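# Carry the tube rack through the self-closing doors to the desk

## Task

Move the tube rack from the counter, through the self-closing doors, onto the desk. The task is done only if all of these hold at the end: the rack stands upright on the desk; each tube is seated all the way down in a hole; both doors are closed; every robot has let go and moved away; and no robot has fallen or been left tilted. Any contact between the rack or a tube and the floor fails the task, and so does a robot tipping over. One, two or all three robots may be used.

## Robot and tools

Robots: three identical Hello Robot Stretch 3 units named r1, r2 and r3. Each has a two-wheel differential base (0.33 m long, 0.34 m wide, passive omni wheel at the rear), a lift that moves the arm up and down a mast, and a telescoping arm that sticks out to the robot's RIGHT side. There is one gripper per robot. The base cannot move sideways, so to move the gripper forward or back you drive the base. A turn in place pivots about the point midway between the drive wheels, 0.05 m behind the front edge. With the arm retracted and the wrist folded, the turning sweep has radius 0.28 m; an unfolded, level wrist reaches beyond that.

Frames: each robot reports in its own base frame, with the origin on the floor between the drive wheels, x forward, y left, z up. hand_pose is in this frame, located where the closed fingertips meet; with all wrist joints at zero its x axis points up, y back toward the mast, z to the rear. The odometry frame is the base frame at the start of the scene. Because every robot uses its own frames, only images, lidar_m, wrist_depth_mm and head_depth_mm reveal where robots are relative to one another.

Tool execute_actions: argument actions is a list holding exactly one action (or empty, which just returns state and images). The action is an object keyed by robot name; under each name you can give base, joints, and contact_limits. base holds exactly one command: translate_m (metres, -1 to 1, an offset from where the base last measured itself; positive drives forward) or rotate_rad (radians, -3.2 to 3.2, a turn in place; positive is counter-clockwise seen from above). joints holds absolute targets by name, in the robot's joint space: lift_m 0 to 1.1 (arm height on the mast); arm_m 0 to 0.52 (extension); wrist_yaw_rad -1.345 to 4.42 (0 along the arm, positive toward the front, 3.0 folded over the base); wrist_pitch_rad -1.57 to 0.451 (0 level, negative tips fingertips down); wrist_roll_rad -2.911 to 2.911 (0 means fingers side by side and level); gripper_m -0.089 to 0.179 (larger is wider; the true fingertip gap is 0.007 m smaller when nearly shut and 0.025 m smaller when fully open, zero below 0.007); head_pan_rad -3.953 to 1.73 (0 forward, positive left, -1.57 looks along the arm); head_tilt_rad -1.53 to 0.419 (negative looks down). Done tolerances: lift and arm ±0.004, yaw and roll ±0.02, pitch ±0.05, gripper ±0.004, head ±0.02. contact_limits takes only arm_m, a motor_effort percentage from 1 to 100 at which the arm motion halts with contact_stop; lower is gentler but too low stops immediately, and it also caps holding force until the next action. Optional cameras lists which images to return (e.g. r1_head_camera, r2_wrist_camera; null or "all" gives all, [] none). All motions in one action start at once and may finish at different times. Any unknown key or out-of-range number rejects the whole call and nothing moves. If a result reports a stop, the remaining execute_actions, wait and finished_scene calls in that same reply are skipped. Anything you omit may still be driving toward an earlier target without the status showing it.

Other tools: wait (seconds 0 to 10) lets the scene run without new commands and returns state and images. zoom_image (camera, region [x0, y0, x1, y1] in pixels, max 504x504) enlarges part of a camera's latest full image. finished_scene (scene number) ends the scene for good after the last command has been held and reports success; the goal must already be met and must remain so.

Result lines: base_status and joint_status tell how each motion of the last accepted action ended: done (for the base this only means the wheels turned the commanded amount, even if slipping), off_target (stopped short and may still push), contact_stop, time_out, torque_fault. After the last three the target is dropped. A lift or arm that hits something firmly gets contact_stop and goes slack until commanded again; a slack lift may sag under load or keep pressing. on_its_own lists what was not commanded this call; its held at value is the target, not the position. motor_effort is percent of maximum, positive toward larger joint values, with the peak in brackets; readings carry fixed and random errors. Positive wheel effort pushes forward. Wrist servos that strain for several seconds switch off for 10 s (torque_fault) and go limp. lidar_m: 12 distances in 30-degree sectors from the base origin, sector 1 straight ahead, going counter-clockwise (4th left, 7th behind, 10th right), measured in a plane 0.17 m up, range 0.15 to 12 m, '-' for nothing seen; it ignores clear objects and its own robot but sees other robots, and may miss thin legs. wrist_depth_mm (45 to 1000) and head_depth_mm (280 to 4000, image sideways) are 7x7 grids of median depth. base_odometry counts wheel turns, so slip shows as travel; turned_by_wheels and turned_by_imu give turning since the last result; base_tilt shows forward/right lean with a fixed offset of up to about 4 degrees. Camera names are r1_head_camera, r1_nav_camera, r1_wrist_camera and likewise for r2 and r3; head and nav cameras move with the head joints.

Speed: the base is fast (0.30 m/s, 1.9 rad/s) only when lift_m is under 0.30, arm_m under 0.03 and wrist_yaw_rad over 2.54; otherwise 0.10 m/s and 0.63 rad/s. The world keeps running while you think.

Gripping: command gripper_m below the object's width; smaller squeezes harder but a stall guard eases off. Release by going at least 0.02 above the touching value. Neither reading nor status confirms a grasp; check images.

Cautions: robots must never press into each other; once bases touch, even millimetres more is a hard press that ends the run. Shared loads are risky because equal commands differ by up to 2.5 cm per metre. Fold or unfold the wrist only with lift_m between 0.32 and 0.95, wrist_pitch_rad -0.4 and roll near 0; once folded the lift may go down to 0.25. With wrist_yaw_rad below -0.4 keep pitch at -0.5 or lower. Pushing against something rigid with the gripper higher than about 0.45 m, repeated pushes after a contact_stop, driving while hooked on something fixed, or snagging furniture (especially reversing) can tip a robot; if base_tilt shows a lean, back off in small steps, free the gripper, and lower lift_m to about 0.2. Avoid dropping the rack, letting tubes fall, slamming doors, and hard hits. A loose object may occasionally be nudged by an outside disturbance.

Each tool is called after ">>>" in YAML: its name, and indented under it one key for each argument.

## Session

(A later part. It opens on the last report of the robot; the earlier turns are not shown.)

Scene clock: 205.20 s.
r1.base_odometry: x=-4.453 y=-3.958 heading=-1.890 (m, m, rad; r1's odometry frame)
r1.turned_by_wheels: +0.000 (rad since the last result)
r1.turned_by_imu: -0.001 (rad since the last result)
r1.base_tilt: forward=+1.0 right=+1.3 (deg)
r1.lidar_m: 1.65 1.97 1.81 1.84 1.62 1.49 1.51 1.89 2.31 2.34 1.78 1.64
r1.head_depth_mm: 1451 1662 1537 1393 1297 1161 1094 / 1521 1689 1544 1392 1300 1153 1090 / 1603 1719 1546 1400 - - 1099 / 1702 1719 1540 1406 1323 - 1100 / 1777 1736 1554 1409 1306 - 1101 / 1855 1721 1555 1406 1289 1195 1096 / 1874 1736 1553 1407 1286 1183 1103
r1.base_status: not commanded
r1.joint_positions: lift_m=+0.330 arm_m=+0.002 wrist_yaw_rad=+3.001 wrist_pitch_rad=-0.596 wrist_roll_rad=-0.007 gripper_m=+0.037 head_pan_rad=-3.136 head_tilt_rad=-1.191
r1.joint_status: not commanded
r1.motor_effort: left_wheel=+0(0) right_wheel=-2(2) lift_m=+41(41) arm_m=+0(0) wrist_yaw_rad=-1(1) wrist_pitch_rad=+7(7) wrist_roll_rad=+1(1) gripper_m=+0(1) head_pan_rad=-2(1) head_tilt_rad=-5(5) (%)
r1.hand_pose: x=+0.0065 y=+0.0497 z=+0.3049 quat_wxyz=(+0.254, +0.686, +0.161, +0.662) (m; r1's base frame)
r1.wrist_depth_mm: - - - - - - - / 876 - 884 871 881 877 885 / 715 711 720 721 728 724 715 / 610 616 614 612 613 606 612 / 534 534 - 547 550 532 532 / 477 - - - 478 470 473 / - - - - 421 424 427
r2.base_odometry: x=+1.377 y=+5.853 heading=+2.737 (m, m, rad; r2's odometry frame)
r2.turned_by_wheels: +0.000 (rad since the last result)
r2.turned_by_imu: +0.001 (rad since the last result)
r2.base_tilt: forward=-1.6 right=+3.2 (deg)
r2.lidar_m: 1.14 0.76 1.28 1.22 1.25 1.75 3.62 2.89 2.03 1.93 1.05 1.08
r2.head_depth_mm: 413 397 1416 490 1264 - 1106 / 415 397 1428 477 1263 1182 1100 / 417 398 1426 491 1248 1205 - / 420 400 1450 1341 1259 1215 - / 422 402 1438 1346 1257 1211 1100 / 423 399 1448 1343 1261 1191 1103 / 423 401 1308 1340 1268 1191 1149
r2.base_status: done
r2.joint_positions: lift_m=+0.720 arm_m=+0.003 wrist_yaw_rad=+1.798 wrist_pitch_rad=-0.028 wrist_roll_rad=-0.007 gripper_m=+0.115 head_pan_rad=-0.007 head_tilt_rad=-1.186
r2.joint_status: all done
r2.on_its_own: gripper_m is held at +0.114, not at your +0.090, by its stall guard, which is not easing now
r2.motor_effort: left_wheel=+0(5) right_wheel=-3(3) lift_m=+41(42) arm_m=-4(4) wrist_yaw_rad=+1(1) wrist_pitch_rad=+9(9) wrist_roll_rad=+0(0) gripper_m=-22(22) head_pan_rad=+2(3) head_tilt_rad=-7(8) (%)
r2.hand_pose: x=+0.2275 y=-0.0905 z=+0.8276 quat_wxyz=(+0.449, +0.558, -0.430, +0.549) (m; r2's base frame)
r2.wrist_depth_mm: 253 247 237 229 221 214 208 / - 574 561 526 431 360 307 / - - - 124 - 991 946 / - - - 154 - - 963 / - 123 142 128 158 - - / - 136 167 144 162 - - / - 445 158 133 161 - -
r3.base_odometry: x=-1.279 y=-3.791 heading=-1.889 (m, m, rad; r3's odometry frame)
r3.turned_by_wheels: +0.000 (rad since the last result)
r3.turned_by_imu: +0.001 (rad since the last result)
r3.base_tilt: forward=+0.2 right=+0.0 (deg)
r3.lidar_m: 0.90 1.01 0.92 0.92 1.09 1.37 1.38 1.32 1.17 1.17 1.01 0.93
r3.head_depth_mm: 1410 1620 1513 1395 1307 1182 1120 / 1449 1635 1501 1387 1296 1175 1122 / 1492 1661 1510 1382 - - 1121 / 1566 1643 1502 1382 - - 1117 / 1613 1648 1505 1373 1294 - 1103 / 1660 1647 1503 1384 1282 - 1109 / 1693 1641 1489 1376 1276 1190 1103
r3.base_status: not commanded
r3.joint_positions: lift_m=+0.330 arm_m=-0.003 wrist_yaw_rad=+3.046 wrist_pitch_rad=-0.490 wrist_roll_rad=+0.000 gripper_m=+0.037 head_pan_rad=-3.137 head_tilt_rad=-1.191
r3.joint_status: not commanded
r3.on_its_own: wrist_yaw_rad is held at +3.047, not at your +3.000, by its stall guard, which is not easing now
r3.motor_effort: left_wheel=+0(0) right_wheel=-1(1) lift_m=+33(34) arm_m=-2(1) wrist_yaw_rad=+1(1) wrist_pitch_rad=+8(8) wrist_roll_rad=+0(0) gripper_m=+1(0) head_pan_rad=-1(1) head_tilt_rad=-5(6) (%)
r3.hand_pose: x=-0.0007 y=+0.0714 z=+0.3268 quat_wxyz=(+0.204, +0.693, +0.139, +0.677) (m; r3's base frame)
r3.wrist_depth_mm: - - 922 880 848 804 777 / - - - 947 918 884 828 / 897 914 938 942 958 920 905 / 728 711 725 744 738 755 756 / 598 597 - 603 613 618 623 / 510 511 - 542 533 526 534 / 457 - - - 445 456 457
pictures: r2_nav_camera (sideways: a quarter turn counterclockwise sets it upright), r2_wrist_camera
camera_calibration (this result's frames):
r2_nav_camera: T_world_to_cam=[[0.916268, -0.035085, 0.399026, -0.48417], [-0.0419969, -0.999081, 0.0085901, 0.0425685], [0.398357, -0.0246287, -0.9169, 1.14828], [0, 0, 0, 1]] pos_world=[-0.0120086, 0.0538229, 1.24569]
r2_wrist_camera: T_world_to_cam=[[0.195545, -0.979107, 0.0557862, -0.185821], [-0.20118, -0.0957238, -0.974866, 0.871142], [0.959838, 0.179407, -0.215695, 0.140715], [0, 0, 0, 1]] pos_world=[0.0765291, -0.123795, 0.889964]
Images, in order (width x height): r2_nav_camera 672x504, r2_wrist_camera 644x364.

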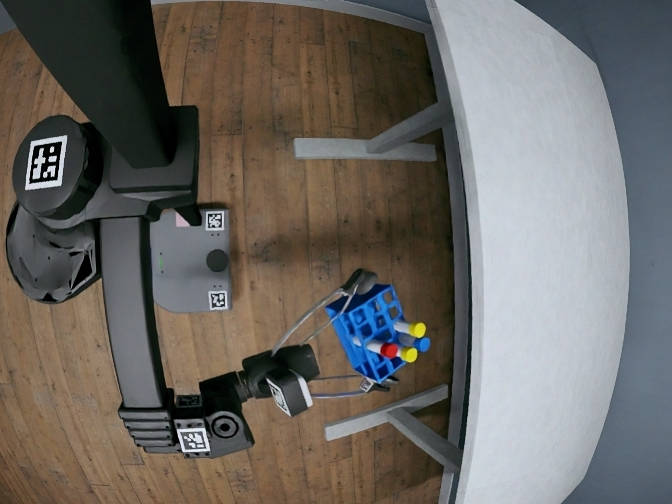

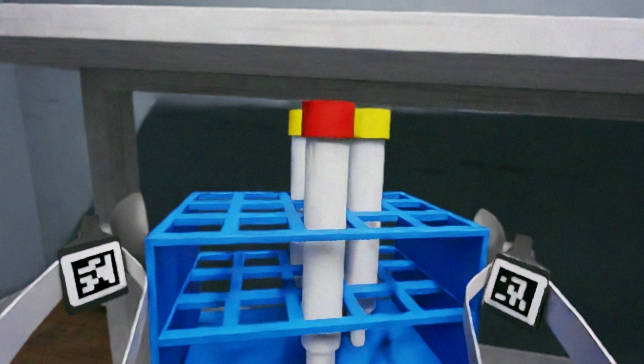

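>>> execute_actions:
  actions:
    - {"r2":{"joints":{"lift_m":1.0}}}
  cameras: ["r2_wrist_camera"]

>>> execute_actions:
  actions:
    - {"r2":{"base":{"translate_m":0.22}}}
  cameras: ["r2_nav_camera","r2_wrist_camera"]

Scene clock: 209.57 s.
r1.base_odometry: x=-4.453 y=-3.958 heading=-1.890 (m, m, rad; r1's odometry frame)
r1.turned_by_wheels: +0.000 (rad since the last result)
r1.turned_by_imu: -0.001 (rad since the last result)
r1.base_tilt: forward=+0.9 right=+1.4 (deg)
r1.lidar_m: 1.65 1.98 1.81 1.84 1.63 1.50 1.51 1.89 2.31 2.35 1.78 1.64
r1.head_depth_mm: 1438 1665 1536 1397 1304 1157 1093 / 1516 1700 1537 1396 1316 1155 1095 / 1596 1718 1541 1396 - - 1097 / 1689 1718 1541 1406 1315 - 1098 / 1775 1735 1556 1411 1309 - 1098 / 1853 1723 1548 1399 1292 1190 1093 / 1897 1740 1551 1418 1290 1190 1103
r1.base_status: not commanded
r1.joint_positions: lift_m=+0.330 arm_m=+0.002 wrist_yaw_rad=+3.001 wrist_pitch_rad=-0.596 wrist_roll_rad=-0.007 gripper_m=+0.037 head_pan_rad=-3.136 head_tilt_rad=-1.191
r1.joint_status: not commanded
r1.motor_effort: left_wheel=+0(1) right_wheel=-2(2) lift_m=+41(41) arm_m=+0(1) wrist_yaw_rad=-2(1) wrist_pitch_rad=+7(7) wrist_roll_rad=+1(0) gripper_m=+1(0) head_pan_rad=-2(1) head_tilt_rad=-5(5) (%)
r1.hand_pose: x=+0.0065 y=+0.0497 z=+0.3049 quat_wxyz=(+0.254, +0.686, +0.161, +0.662) (m; r1's base frame)
r1.wrist_depth_mm: - - - - - - - / 864 - 884 874 885 870 891 / 714 711 727 715 726 722 729 / 605 611 603 612 613 612 618 / 532 531 - 546 543 530 535 / 475 - - - 481 470 468 / - - - - 423 428 421
r2.base_odometry: x=+1.377 y=+5.853 heading=+2.737 (m, m, rad; r2's odometry frame)
r2.turned_by_wheels: +0.000 (rad since the last result)
r2.turned_by_imu: +0.000 (rad since the last result)
r2.base_tilt: forward=-1.6 right=+3.2 (deg)
r2.lidar_m: 1.14 0.76 1.28 1.22 1.25 1.75 3.63 2.87 2.03 1.93 1.05 1.09
r2.head_depth_mm: - - 1383 1314 1250 1173 1108 / 420 - 1391 1334 1243 1178 1099 / 428 - 1426 1333 1252 1207 - / 419 403 1430 1330 1262 1201 - / 421 401 1433 1339 1258 1212 1106 / 423 399 1435 1333 1263 1194 1108 / 425 400 1307 1340 1277 1192 1145
r2.base_status: not commanded
r2.joint_positions: lift_m=+1.000 arm_m=+0.003 wrist_yaw_rad=+1.798 wrist_pitch_rad=-0.028 wrist_roll_rad=-0.007 gripper_m=+0.115 head_pan_rad=-0.007 head_tilt_rad=-1.186
r2.joint_status: all done
r2.on_its_own: gripper_m is held at +0.114, not at your +0.090, by its stall guard, which is not easing now
r2.motor_effort: left_wheel=+1(1) right_wheel=-3(2) lift_m=+49(53) arm_m=-4(4) wrist_yaw_rad=+1(1) wrist_pitch_rad=+9(9) wrist_roll_rad=+0(0) gripper_m=-22(21) head_pan_rad=+3(3) head_tilt_rad=-7(7) (%)
r2.hand_pose: x=+0.2275 y=-0.0905 z=+1.1072 quat_wxyz=(+0.450, +0.558, -0.430, +0.549) (m; r2's base frame)
r2.wrist_depth_mm: - - - - 968 941 891 / - - - - 989 945 908 / - - - 124 - 976 957 / - 820 857 155 971 996 987 / 503 123 143 128 158 618 631 / - 137 166 144 161 - 437 / - 227 159 133 161 314 337
r3.base_odometry: x=-1.279 y=-3.791 heading=-1.889 (m, m, rad; r3's odometry frame)
r3.turned_by_wheels: +0.000 (rad since the last result)
r3.turned_by_imu: +0.001 (rad since the last result)
r3.base_tilt: forward=+0.1 right=+0.0 (deg)
r3.lidar_m: 0.90 1.01 0.92 0.92 1.09 1.37 1.38 1.32 1.17 1.17 1.01 0.93
r3.head_depth_mm: 1419 1610 1525 1387 1300 1188 1116 / 1453 1635 1511 1389 1305 1183 1123 / 1500 1654 1502 1393 - - 1116 / 1558 1647 1506 1388 - - 1108 / 1591 1644 1510 1376 1294 - 1111 / 1659 1641 1494 1385 1280 - 1106 / 1692 1639 1503 1376 1274 1188 1108
r3.base_status: not commanded
r3.joint_positions: lift_m=+0.330 arm_m=-0.003 wrist_yaw_rad=+3.046 wrist_pitch_rad=-0.490 wrist_roll_rad=+0.000 gripper_m=+0.037 head_pan_rad=-3.137 head_tilt_rad=-1.191
r3.joint_status: not commanded
r3.on_its_own: wrist_yaw_rad is held at +3.047, not at your +3.000, by its stall guard, which is not easing now
r3.motor_effort: left_wheel=+1(1) right_wheel=-1(1) lift_m=+34(34) arm_m=-1(1) wrist_yaw_rad=+1(1) wrist_pitch_rad=+8(8) wrist_roll_rad=+0(0) gripper_m=+0(0) head_pan_rad=-1(1) head_tilt_rad=-5(6) (%)
r3.hand_pose: x=-0.0007 y=+0.0714 z=+0.3268 quat_wxyz=(+0.204, +0.693, +0.139, +0.677) (m; r3's base frame)
r3.wrist_depth_mm: - - 921 878 844 807 778 / - - - 976 933 892 838 / 883 915 919 934 939 897 891 / 709 727 736 746 745 749 767 / 585 601 - 614 618 619 626 / 511 513 - 536 537 528 535 / 447 - - - 447 460 469
pictures: r2_wrist_camera
camera_calibration (this result's frames):
r2_wrist_camera: T_world_to_cam=[[0.195563, -0.979103, 0.0557961, -0.201437], [-0.201487, -0.0957949, -0.974796, 1.14375], [0.95977, 0.179391, -0.21601, 0.201408], [0, 0, 0, 1]] pos_world=[0.0765389, -0.123793, 1.16967]
Images, in order (width x height): r2_wrist_camera 644x364.

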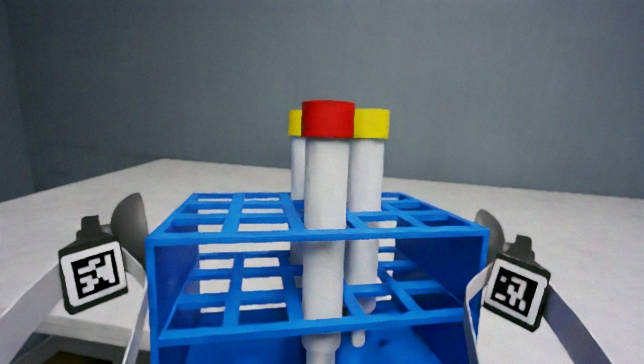

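Scene clock: 212.73 s.
r1.base_odometry: x=-4.453 y=-3.958 heading=-1.890 (m, m, rad; r1's odometry frame)
r1.turned_by_wheels: +0.000 (rad since the last result)
r1.turned_by_imu: -0.001 (rad since the last result)
r1.base_tilt: forward=+0.9 right=+1.3 (deg)
r1.lidar_m: 1.66 1.97 1.82 1.83 1.62 1.50 1.51 1.89 2.31 2.34 1.78 1.64
r1.head_depth_mm: 1447 1646 1530 1407 1292 1160 1089 / 1516 1692 1534 1398 1318 1153 1092 / 1593 1700 1552 1392 - - 1097 / 1671 1728 1537 1401 1318 - 1095 / 1768 1725 1546 1406 1304 - 1099 / 1848 1737 1551 1412 1295 1197 1093 / 1893 1751 1552 1408 1287 1189 1096
r1.base_status: not commanded
r1.joint_positions: lift_m=+0.330 arm_m=+0.002 wrist_yaw_rad=+3.001 wrist_pitch_rad=-0.596 wrist_roll_rad=-0.007 gripper_m=+0.037 head_pan_rad=-3.136 head_tilt_rad=-1.191
r1.joint_status: not commanded
r1.motor_effort: left_wheel=+1(1) right_wheel=-2(2) lift_m=+41(41) arm_m=+0(0) wrist_yaw_rad=-2(1) wrist_pitch_rad=+7(7) wrist_roll_rad=+0(0) gripper_m=+1(0) head_pan_rad=-1(3) head_tilt_rad=-5(5) (%)
r1.hand_pose: x=+0.0065 y=+0.0497 z=+0.3049 quat_wxyz=(+0.254, +0.686, +0.161, +0.662) (m; r1's base frame)
r1.wrist_depth_mm: - - - - - - - / 874 - 859 871 885 870 884 / 724 719 724 710 720 728 728 / 612 603 607 603 607 601 610 / 522 532 - 543 545 537 532 / 478 - - - 482 473 474 / - - - - 419 423 422
r2.base_odometry: x=+1.175 y=+5.940 heading=+2.737 (m, m, rad; r2's odometry frame)
r2.turned_by_wheels: +0.000 (rad since the last result)
r2.turned_by_imu: +0.001 (rad since the last result)
r2.base_tilt: forward=-1.6 right=+3.3 (deg)
r2.lidar_m: 0.92 0.60 0.59 1.23 1.26 1.67 3.85 2.86 2.02 1.92 0.91 0.97
r2.head_depth_mm: - - 347 328 1218 1171 1103 / 421 - 349 333 1219 1175 1101 / 427 - 358 334 1218 1200 - / 420 383 360 335 1222 1211 - / 421 388 360 336 1222 1212 1100 / 422 390 361 337 332 1182 1107 / 425 392 363 338 326 1196 1140
r2.base_status: done
r2.joint_positions: lift_m=+1.000 arm_m=+0.003 wrist_yaw_rad=+1.798 wrist_pitch_rad=-0.028 wrist_roll_rad=-0.007 gripper_m=+0.115 head_pan_rad=-0.007 head_tilt_rad=-1.186
r2.joint_status: not commanded
r2.on_its_own: gripper_m is held at +0.114, not at your +0.090, by its stall guard, which is not easing now
r2.motor_effort: left_wheel=+0(6) right_wheel=-2(4) lift_m=+50(49) arm_m=-4(4) wrist_yaw_rad=+1(1) wrist_pitch_rad=+9(9) wrist_roll_rad=+0(0) gripper_m=-22(22) head_pan_rad=+3(3) head_tilt_rad=-8(8) (%)
r2.hand_pose: x=+0.2275 y=-0.0905 z=+1.1072 quat_wxyz=(+0.450, +0.558, -0.430, +0.549) (m; r2's base frame)
r2.wrist_depth_mm: 912 882 827 802 774 735 708 / 964 923 879 828 789 767 726 / 972 949 917 124 815 780 750 / - 828 892 154 837 797 767 / 505 122 142 128 158 615 641 / - 137 167 144 162 - 439 / 292 206 158 133 161 314 338
r3.base_odometry: x=-1.279 y=-3.791 heading=-1.889 (m, m, rad; r3's odometry frame)
r3.turned_by_wheels: +0.000 (rad since the last result)
r3.turned_by_imu: +0.001 (rad since the last result)
r3.base_tilt: forward=+0.1 right=+0.0 (deg)
r3.lidar_m: 0.90 1.02 0.92 0.92 1.09 1.38 1.38 1.32 1.17 1.17 1.01 0.93
r3.head_depth_mm: 1412 1632 1509 1407 1312 1188 1130 / 1458 1631 1518 1403 1306 1178 1126 / 1508 1649 1506 1391 - - 1122 / 1558 1647 1501 1386 - - 1111 / 1620 1655 1497 1381 1292 - 1111 / 1664 1633 1497 1382 1275 - 1105 / 1696 1653 1486 1379 1275 1199 1106
r3.base_status: not commanded
r3.joint_positions: lift_m=+0.330 arm_m=-0.003 wrist_yaw_rad=+3.046 wrist_pitch_rad=-0.490 wrist_roll_rad=+0.000 gripper_m=+0.037 head_pan_rad=-3.137 head_tilt_rad=-1.191
r3.joint_status: not commanded
r3.on_its_own: wrist_yaw_rad is held at +3.047, not at your +3.000, by its stall guard, which is not easing now
r3.motor_effort: left_wheel=+0(1) right_wheel=-1(1) lift_m=+33(33) arm_m=-1(1) wrist_yaw_rad=+1(0) wrist_pitch_rad=+8(8) wrist_roll_rad=+0(0) gripper_m=+0(0) head_pan_rad=-1(1) head_tilt_rad=-5(5) (%)
r3.hand_pose: x=-0.0007 y=+0.0714 z=+0.3268 quat_wxyz=(+0.204, +0.693, +0.139, +0.677) (m; r3's base frame)
r3.wrist_depth_mm: - - 914 893 842 809 765 / - - - 970 960 877 839 / 886 903 921 939 944 918 884 / 721 718 727 741 735 748 755 / 585 594 - 608 628 620 623 / 510 511 - 540 530 531 542 / 451 - - - 442 458 461
pictures: r2_nav_camera (sideways: a quarter turn counterclockwise sets it upright), r2_wrist_camera
camera_calibration (this result's frames):
r2_nav_camera: T_world_to_cam=[[0.916269, -0.0350851, 0.399024, -0.484168], [-0.0419969, -0.999081, 0.00859015, 0.0425684], [0.398356, -0.0246287, -0.9169, 1.14828], [0, 0, 0, 1]] pos_world=[-0.0120086, 0.0538229, 1.24569]
r2_wrist_camera: T_world_to_cam=[[0.195563, -0.979103, 0.0557961, -0.201437], [-0.201487, -0.0957949, -0.974796, 1.14375], [0.95977, 0.179391, -0.21601, 0.201408], [0, 0, 0, 1]] pos_world=[0.0765389, -0.123793, 1.16967]
Images, in order (width x height): r2_nav_camera 672x504, r2_wrist_camera 644x364.

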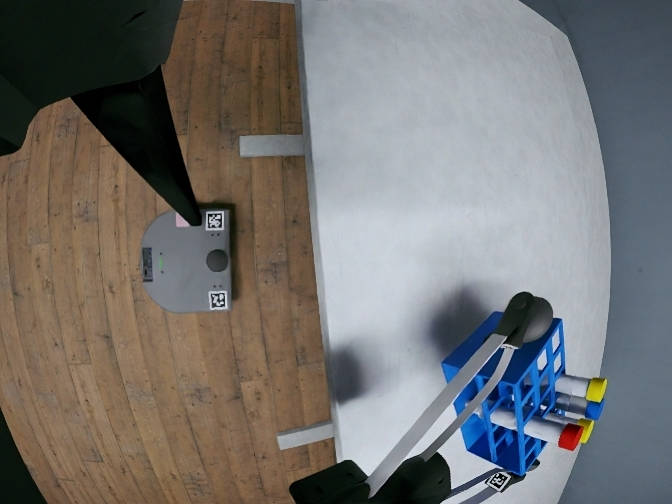

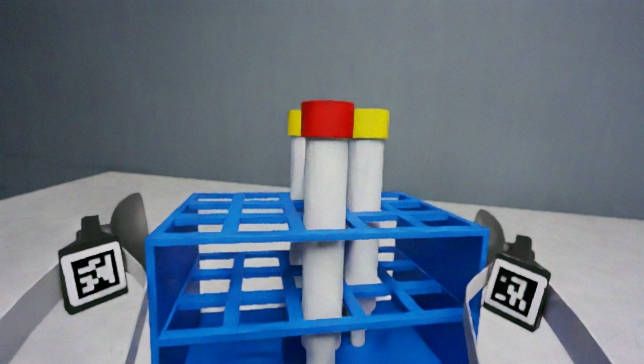

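>>> execute_actions:
  actions:
    - {"r2":{"base":{"translate_m":0.04},"joints":{"lift_m":0.895}}}
  cameras: ["r2_nav_camera","r2_wrist_camera"]

Scene clock: 214.93 s.
r1.base_odometry: x=-4.453 y=-3.958 heading=-1.890 (m, m, rad; r1's odometry frame)
r1.turned_by_wheels: +0.000 (rad since the last result)
r1.turned_by_imu: +0.000 (rad since the last result)
r1.base_tilt: forward=+1.0 right=+1.3 (deg)
r1.lidar_m: 1.66 1.97 1.81 1.84 1.62 1.50 1.51 1.89 2.31 2.34 1.78 1.64
r1.head_depth_mm: 1455 1657 1528 1401 1288 1163 1095 / 1514 1708 1535 1399 1312 1151 1097 / 1597 1715 1547 1403 - - 1096 / 1685 1722 1546 1396 1315 - 1098 / 1772 1732 1543 1408 1299 - 1099 / 1860 1734 1559 1413 1291 1194 1099 / 1898 1734 1563 1411 1290 1187 1099
r1.base_status: not commanded
r1.joint_positions: lift_m=+0.330 arm_m=+0.002 wrist_yaw_rad=+3.001 wrist_pitch_rad=-0.596 wrist_roll_rad=-0.007 gripper_m=+0.037 head_pan_rad=-3.136 head_tilt_rad=-1.191
r1.joint_status: not commanded
r1.motor_effort: left_wheel=+0(1) right_wheel=-2(2) lift_m=+41(41) arm_m=+0(0) wrist_yaw_rad=-2(1) wrist_pitch_rad=+7(7) wrist_roll_rad=+1(1) gripper_m=+1(0) head_pan_rad=-2(3) head_tilt_rad=-5(5) (%)
r1.hand_pose: x=+0.0065 y=+0.0497 z=+0.3049 quat_wxyz=(+0.254, +0.686, +0.161, +0.662) (m; r1's base frame)
r1.wrist_depth_mm: - - - - - - - / 863 - 869 881 882 885 869 / 710 703 714 725 715 730 721 / 614 607 609 612 612 612 616 / 528 530 - 545 548 534 533 / 479 - - - 480 474 475 / - - - - 419 423 421
r2.base_odometry: x=+1.138 y=+5.956 heading=+2.737 (m, m, rad; r2's odometry frame)
r2.turned_by_wheels: +0.000 (rad since the last result)
r2.turned_by_imu: +0.000 (rad since the last result)
r2.base_tilt: forward=-1.6 right=+3.2 (deg)
r2.lidar_m: 0.88 0.61 0.56 1.23 1.26 1.68 3.88 2.85 2.02 1.92 0.89 0.92
r2.head_depth_mm: 418 293 313 333 311 1165 1107 / 415 380 315 329 311 1181 1100 / 417 386 311 334 313 753 - / 419 387 360 334 313 754 - / 420 389 361 336 315 1175 1106 / 422 391 362 337 316 1181 1103 / 424 392 363 338 317 1183 1140
r2.base_status: done
r2.joint_positions: lift_m=+0.895 arm_m=+0.003 wrist_yaw_rad=+1.798 wrist_pitch_rad=+0.004 wrist_roll_rad=-0.003 gripper_m=+0.115 head_pan_rad=-0.007 head_tilt_rad=-1.186
r2.joint_status: all done
r2.on_its_own: gripper_m is held at +0.114, not at your +0.090, by its stall guard, which is not easing now
r2.motor_effort: left_wheel=+1(6) right_wheel=-1(4) lift_m=+34(42) arm_m=-4(4) wrist_yaw_rad=+2(1) wrist_pitch_rad=-1(9) wrist_roll_rad=-1(2) gripper_m=-22(22) head_pan_rad=+3(3) head_tilt_rad=-7(7) (%)
r2.hand_pose: x=+0.2284 y=-0.0903 z=+1.0108 quat_wxyz=(+0.440, +0.552, -0.440, +0.555) (m; r2's base frame)
r2.wrist_depth_mm: 870 839 811 775 731 710 684 / 913 876 831 789 762 727 688 / 927 892 857 120 771 745 712 / 472 507 534 125 543 659 709 / 313 119 136 126 151 359 372 / - 136 167 142 162 - 250 / 165 154 155 138 161 176 188
r3.base_odometry: x=-1.279 y=-3.791 heading=-1.889 (m, m, rad; r3's odometry frame)
r3.turned_by_wheels: +0.000 (rad since the last result)
r3.turned_by_imu: +0.001 (rad since the last result)
r3.base_tilt: forward=+0.2 right=+0.0 (deg)
r3.lidar_m: 0.90 1.01 0.92 0.92 1.10 1.37 1.38 1.32 1.17 1.17 1.01 0.93
r3.head_depth_mm: 1417 1613 1524 1387 1301 1182 1125 / 1460 1650 1515 1391 1309 1166 1118 / 1502 1666 1509 1390 - - 1114 / 1551 1652 1521 1383 - - 1122 / 1605 1642 1493 1378 1292 - 1114 / 1664 1631 1501 1370 1291 - 1108 / 1714 1637 1500 1382 1272 1180 1101
r3.base_status: not commanded
r3.joint_positions: lift_m=+0.330 arm_m=-0.003 wrist_yaw_rad=+3.046 wrist_pitch_rad=-0.490 wrist_roll_rad=+0.000 gripper_m=+0.037 head_pan_rad=-3.137 head_tilt_rad=-1.191
r3.joint_status: not commanded
r3.on_its_own: wrist_yaw_rad is held at +3.047, not at your +3.000, by its stall guard, which is not easing now
r3.motor_effort: left_wheel=+1(0) right_wheel=-1(1) lift_m=+34(33) arm_m=-1(1) wrist_yaw_rad=+1(1) wrist_pitch_rad=+8(8) wrist_roll_rad=+0(0) gripper_m=+1(0) head_pan_rad=-1(1) head_tilt_rad=-6(5) (%)
r3.hand_pose: x=-0.0007 y=+0.0714 z=+0.3268 quat_wxyz=(+0.204, +0.693, +0.139, +0.677) (m; r3's base frame)
r3.wrist_depth_mm: - - 907 902 840 825 763 / - - - 996 941 881 862 / 876 922 917 934 977 917 909 / 710 711 740 737 741 757 768 / 596 594 - 606 612 620 620 / 513 515 - 538 534 534 534 / 454 - - - 446 460 460
pictures: r2_nav_camera (sideways: a quarter turn counterclockwise sets it upright), r2_wrist_camera
camera_calibration (this result's frames):
r2_nav_camera: T_world_to_cam=[[0.91627, -0.0350852, 0.399021, -0.484165], [-0.0419971, -0.999081, 0.00859026, 0.0425683], [0.398353, -0.0246287, -0.916901, 1.14828], [0, 0, 0, 1]] pos_world=[-0.0120088, 0.0538229, 1.24569]
r2_wrist_camera: T_world_to_cam=[[0.193901, -0.979701, 0.0508842, -0.190742], [-0.171879, -0.0849929, -0.981445, 1.05093], [0.965847, 0.181557, -0.184871, 0.147069], [0, 0, 0, 1]] pos_world=[0.0755711, -0.12425, 1.06832]
Images, in order (width x height): r2_nav_camera 672x504, r2_wrist_camera 644x364.

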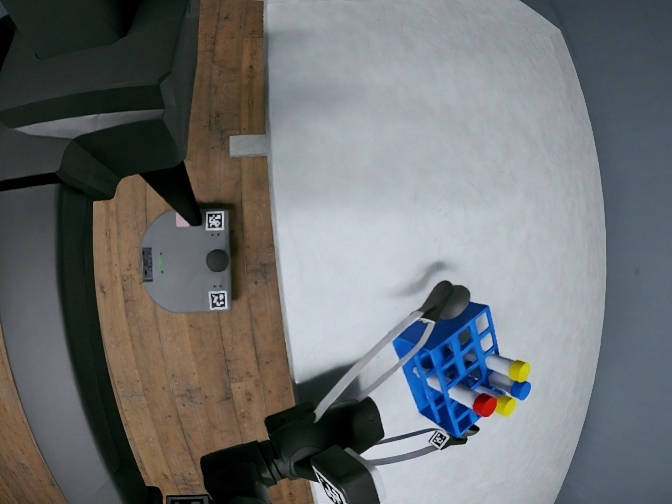

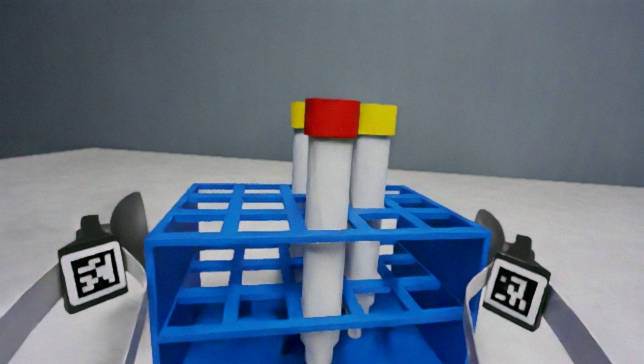

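Resting.

>>> execute_actions:
  actions:
    - {"r2":{"joints":{"gripper_m":0.179}}}
  cameras: []

>>> execute_actions:
  actions:
    - {"r2":{"base":{"translate_m":-0.35}}}
  cameras: ["r2_wrist_camera","r3_nav_camera"]

Scene clock: 216.67 s.
r1.base_odometry: x=-4.453 y=-3.958 heading=-1.890 (m, m, rad; r1's odometry frame)
r1.turned_by_wheels: +0.000 (rad since the last result)
r1.turned_by_imu: +0.000 (rad since the last result)
r1.base_tilt: forward=+1.0 right=+1.3 (deg)
r1.lidar_m: 1.66 1.97 1.82 1.84 1.62 1.50 1.51 1.89 2.31 2.34 1.78 1.64
r1.head_depth_mm: 1442 1661 1552 1398 1296 1158 1089 / 1520 1693 1544 1395 1305 1158 1093 / 1592 1707 1546 1400 - - 1099 / 1685 1724 1547 1405 1321 - 1095 / 1771 1723 1550 1415 1306 - 1100 / 1853 1717 1550 1404 1286 1199 1095 / 1895 1738 1548 1411 1287 1189 1100
r1.base_status: not commanded
r1.joint_positions: lift_m=+0.330 arm_m=+0.002 wrist_yaw_rad=+3.001 wrist_pitch_rad=-0.596 wrist_roll_rad=-0.007 gripper_m=+0.037 head_pan_rad=-3.136 head_tilt_rad=-1.191
r1.joint_status: not commanded
r1.motor_effort: left_wheel=+1(0) right_wheel=-2(2) lift_m=+41(41) arm_m=+0(0) wrist_yaw_rad=-1(1) wrist_pitch_rad=+7(7) wrist_roll_rad=+0(1) gripper_m=+1(1) head_pan_rad=-2(2) head_tilt_rad=-5(5) (%)
r1.hand_pose: x=+0.0065 y=+0.0497 z=+0.3049 quat_wxyz=(+0.254, +0.686, +0.161, +0.662) (m; r1's base frame)
r1.wrist_depth_mm: - - - - - - - / 868 - 873 878 883 878 873 / 712 712 711 711 717 719 721 / 607 602 618 614 614 612 614 / 530 529 - 542 549 541 529 / 481 - - - 483 471 473 / - - - - 420 420 423
r2.base_odometry: x=+1.138 y=+5.956 heading=+2.737 (m, m, rad; r2's odometry frame)
r2.turned_by_wheels: +0.000 (rad since the last result)
r2.turned_by_imu: +0.000 (rad since the last result)
r2.base_tilt: forward=-1.6 right=+3.3 (deg)
r2.lidar_m: 0.88 0.60 0.56 1.23 1.26 1.67 3.89 2.86 2.03 1.92 0.89 0.92
r2.head_depth_mm: 418 291 314 332 310 1175 1101 / 415 379 318 330 311 1177 1115 / 417 385 330 333 313 757 - / 419 386 363 335 314 756 - / 421 389 360 336 315 1174 1103 / 423 391 362 338 315 1174 1101 / 425 391 363 338 317 1177 1145
r2.base_status: not commanded
r2.joint_positions: lift_m=+0.895 arm_m=+0.003 wrist_yaw_rad=+1.798 wrist_pitch_rad=-0.016 wrist_roll_rad=-0.003 gripper_m=+0.179 head_pan_rad=-0.007 head_tilt_rad=-1.186
r2.joint_status: all done
r2.motor_effort: left_wheel=+1(0) right_wheel=-2(3) lift_m=+38(39) arm_m=-4(4) wrist_yaw_rad=+1(1) wrist_pitch_rad=+5(5) wrist_roll_rad=-1(2) gripper_m=+1(90) head_pan_rad=+2(3) head_tilt_rad=-7(8) (%)
r2.hand_pose: x=+0.2279 y=-0.0904 z=+1.0058 quat_wxyz=(+0.445, +0.556, -0.435, +0.551) (m; r2's base frame)
r2.wrist_depth_mm: 886 833 807 765 734 701 680 / 908 865 829 784 748 718 691 / 929 895 831 119 775 749 710 / 433 454 434 136 486 589 630 / 297 142 169 126 160 328 342 / - 143 169 132 156 139 238 / 158 148 153 151 160 169 178
r3.base_odometry: x=-1.279 y=-3.791 heading=-1.889 (m, m, rad; r3's odometry frame)
r3.turned_by_wheels: +0.000 (rad since the last result)
r3.turned_by_imu: +0.000 (rad since the last result)
r3.base_tilt: forward=+0.1 right=+0.1 (deg)
r3.lidar_m: 0.90 1.01 0.92 0.92 1.09 1.37 1.38 1.32 1.16 1.17 1.01 0.93
r3.head_depth_mm: 1410 1623 1512 1388 1302 1185 1124 / 1474 1643 1506 1387 1308 1174 1121 / 1497 1635 1495 1392 - - 1119 / 1542 1640 1504 1388 - - 1119 / 1601 1649 1520 1381 1299 - 1116 / 1666 1630 1500 1381 1276 - 1105 / 1721 1646 1498 1383 1282 1182 1105
r3.base_status: not commanded
r3.joint_positions: lift_m=+0.330 arm_m=-0.003 wrist_yaw_rad=+3.046 wrist_pitch_rad=-0.490 wrist_roll_rad=+0.000 gripper_m=+0.037 head_pan_rad=-3.137 head_tilt_rad=-1.191
r3.joint_status: not commanded
r3.on_its_own: wrist_yaw_rad is held at +3.047, not at your +3.000, by its stall guard, which is not easing now
r3.motor_effort: left_wheel=+0(1) right_wheel=-1(1) lift_m=+33(34) arm_m=-1(2) wrist_yaw_rad=+0(0) wrist_pitch_rad=+8(8) wrist_roll_rad=+0(0) gripper_m=+0(0) head_pan_rad=+0(1) head_tilt_rad=-5(5) (%)
r3.hand_pose: x=-0.0007 y=+0.0714 z=+0.3268 quat_wxyz=(+0.204, +0.693, +0.139, +0.677) (m; r3's base frame)
r3.wrist_depth_mm: - - 933 878 838 800 750 / - - - 968 923 869 847 / 903 912 918 923 950 926 888 / 719 716 739 744 740 757 777 / 597 597 - 613 623 623 623 / 507 510 - 540 532 528 524 / 456 - - - 441 462 468
pictures: none
No camera images: the call's "cameras" was empty. Leave "cameras" out to get every camera's image.

Scene clock: 221.40 s.
r1.base_odometry: x=-4.453 y=-3.958 heading=-1.890 (m, m, rad; r1's odometry frame)
r1.turned_by_wheels: +0.000 (rad since the last result)
r1.turned_by_imu: -0.001 (rad since the last result)
r1.base_tilt: forward=+1.0 right=+1.3 (deg)
r1.lidar_m: 1.66 1.97 1.82 1.84 1.63 1.49 1.51 1.89 2.31 2.34 1.78 1.64
r1.head_depth_mm: 1452 1663 1529 1405 1288 1159 1095 / 1512 1698 1540 1401 1315 1155 1093 / 1579 1706 1535 1396 - - 1096 / 1692 1727 1547 1398 1319 - 1102 / 1786 1732 1556 1410 1303 - 1098 / 1841 1726 1554 1404 1295 1193 1097 / 1861 1738 1567 1407 1295 1189 1104
r1.base_status: not commanded
r1.joint_positions: lift_m=+0.330 arm_m=+0.002 wrist_yaw_rad=+3.001 wrist_pitch_rad=-0.596 wrist_roll_rad=-0.007 gripper_m=+0.037 head_pan_rad=-3.136 head_tilt_rad=-1.191
r1.joint_status: not commanded
r1.motor_effort: left_wheel=+1(0) right_wheel=-2(2) lift_m=+41(41) arm_m=+0(0) wrist_yaw_rad=-1(1) wrist_pitch_rad=+7(7) wrist_roll_rad=+1(0) gripper_m=+0(0) head_pan_rad=-2(2) head_tilt_rad=-4(5) (%)
r1.hand_pose: x=+0.0065 y=+0.0497 z=+0.3049 quat_wxyz=(+0.254, +0.686, +0.161, +0.662) (m; r1's base frame)
r1.wrist_depth_mm: - - - - - - - / 879 - 883 874 872 881 881 / 709 698 729 703 714 720 728 / 605 607 611 609 619 609 616 / 524 527 - 546 547 532 533 / 478 - - - 486 471 471 / - - - - 424 422 422
r2.base_odometry: x=+1.460 y=+5.818 heading=+2.737 (m, m, rad; r2's odometry frame)
r2.turned_by_wheels: +0.000 (rad since the last result)
r2.turned_by_imu: -0.002 (rad since the last result)
r2.base_tilt: forward=-1.6 right=+3.2 (deg)
r2.lidar_m: 1.23 0.83 1.28 1.21 1.25 1.75 3.53 2.89 2.04 1.93 1.13 1.11
r2.head_depth_mm: 429 1536 1415 1328 1242 1166 1109 / 428 1541 1423 1330 1242 1182 1098 / 427 1510 1452 1338 1255 1205 - / 430 1545 1456 1336 1252 1208 - / 431 1534 1446 1349 1264 1208 1099 / 433 1529 1444 1346 1263 1192 1111 / 431 1518 1415 1335 1271 1200 1145
r2.base_status: done
r2.joint_positions: lift_m=+0.895 arm_m=+0.003 wrist_yaw_rad=+1.798 wrist_pitch_rad=-0.016 wrist_roll_rad=-0.003 gripper_m=+0.179 head_pan_rad=-0.007 head_tilt_rad=-1.186
r2.joint_status: not commanded
r2.motor_effort: left_wheel=+1(2) right_wheel=-2(6) lift_m=+38(38) arm_m=-4(4) wrist_yaw_rad=+1(1) wrist_pitch_rad=+5(5) wrist_roll_rad=-1(1) gripper_m=+0(1) head_pan_rad=+3(3) head_tilt_rad=-7(8) (%)
r2.hand_pose: x=+0.2279 y=-0.0904 z=+1.0057 quat_wxyz=(+0.445, +0.556, -0.435, +0.551) (m; r2's base frame)
r2.wrist_depth_mm: - - - - - - 967 / - - - - - - 994 / - - - - - - - / 431 455 483 494 482 585 631 / - 811 - 364 350 359 343 / - 865 - - - - - / - - - - - - -
r3.base_odometry: x=-1.279 y=-3.791 heading=-1.889 (m, m, rad; r3's odometry frame)
r3.turned_by_wheels: +0.000 (rad since the last result)
r3.turned_by_imu: +0.001 (rad since the last result)
r3.base_tilt: forward=+0.1 right=+0.1 (deg)
r3.lidar_m: 0.90 1.01 0.92 0.92 1.09 1.37 1.38 1.32 1.17 1.17 1.01 0.93
r3.head_depth_mm: 1412 1626 1519 1395 1313 1189 1128 / 1448 1640 1515 1389 1303 1180 1118 / 1502 1663 1517 1395 - - 1114 / 1564 1656 1510 1379 - - 1114 / 1608 1661 1511 1375 1290 - 1118 / 1666 1641 1502 1387 1283 - 1103 / 1707 1630 1505 1375 1269 1183 1105
r3.base_status: not commanded
r3.joint_positions: lift_m=+0.330 arm_m=-0.003 wrist_yaw_rad=+3.046 wrist_pitch_rad=-0.490 wrist_roll_rad=+0.000 gripper_m=+0.037 head_pan_rad=-3.137 head_tilt_rad=-1.191
r3.joint_status: not commanded
r3.on_its_own: wrist_yaw_rad is held at +3.047, not at your +3.000, by its stall guard, which is not easing now
r3.motor_effort: left_wheel=+0(0) right_wheel=-1(1) lift_m=+34(33) arm_m=-1(1) wrist_yaw_rad=+1(1) wrist_pitch_rad=+8(8) wrist_roll_rad=+0(0) gripper_m=+0(0) head_pan_rad=-1(1) head_tilt_rad=-6(6) (%)
r3.hand_pose: x=-0.0007 y=+0.0714 z=+0.3268 quat_wxyz=(+0.204, +0.693, +0.139, +0.677) (m; r3's base frame)
r3.wrist_depth_mm: - - 909 899 857 795 779 / - - - 973 919 887 835 / 876 893 936 935 933 907 876 / 715 718 722 738 750 761 764 / 596 596 - 603 622 614 623 / 510 503 - 536 532 532 526 / 455 - - - 440 456 462
pictures: r2_wrist_camera, r3_nav_camera (sideways: a quarter turn counterclockwise sets it upright)
camera_calibration (this result's frames):
r2_wrist_camera: T_world_to_cam=[[0.19486, -0.979464, 0.0517714, -0.191591], [-0.19061, -0.0895922, -0.977569, 1.04572], [0.962132, 0.180621, -0.204153, 0.166766], [0, 0, 0, 1]] pos_world=[0.0762075, -0.12409, 1.06623]
r3_nav_camera: T_world_to_cam=[[-0.947412, 0.0360679, 0.317976, -0.358306], [0.0183988, 0.998124, -0.0583973, 0.128584], [-0.319486, -0.0494759, -0.946299, 1.18573], [0, 0, 0, 1]] pos_world=[0.0369952, -0.0567541, 1.2435]
Images, in order (width x height): r2_wrist_camera 644x364, r3_nav_camera 672x504.

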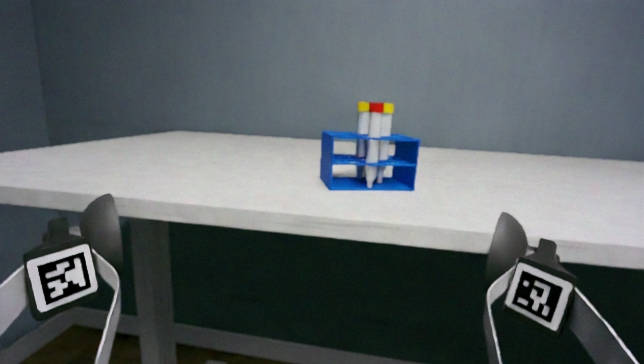

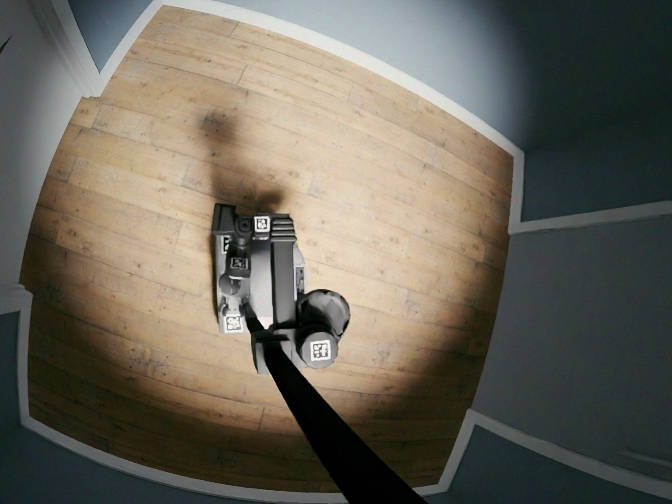

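>>> finished_scene:
  scene: 2

The scene is finished: the task was done.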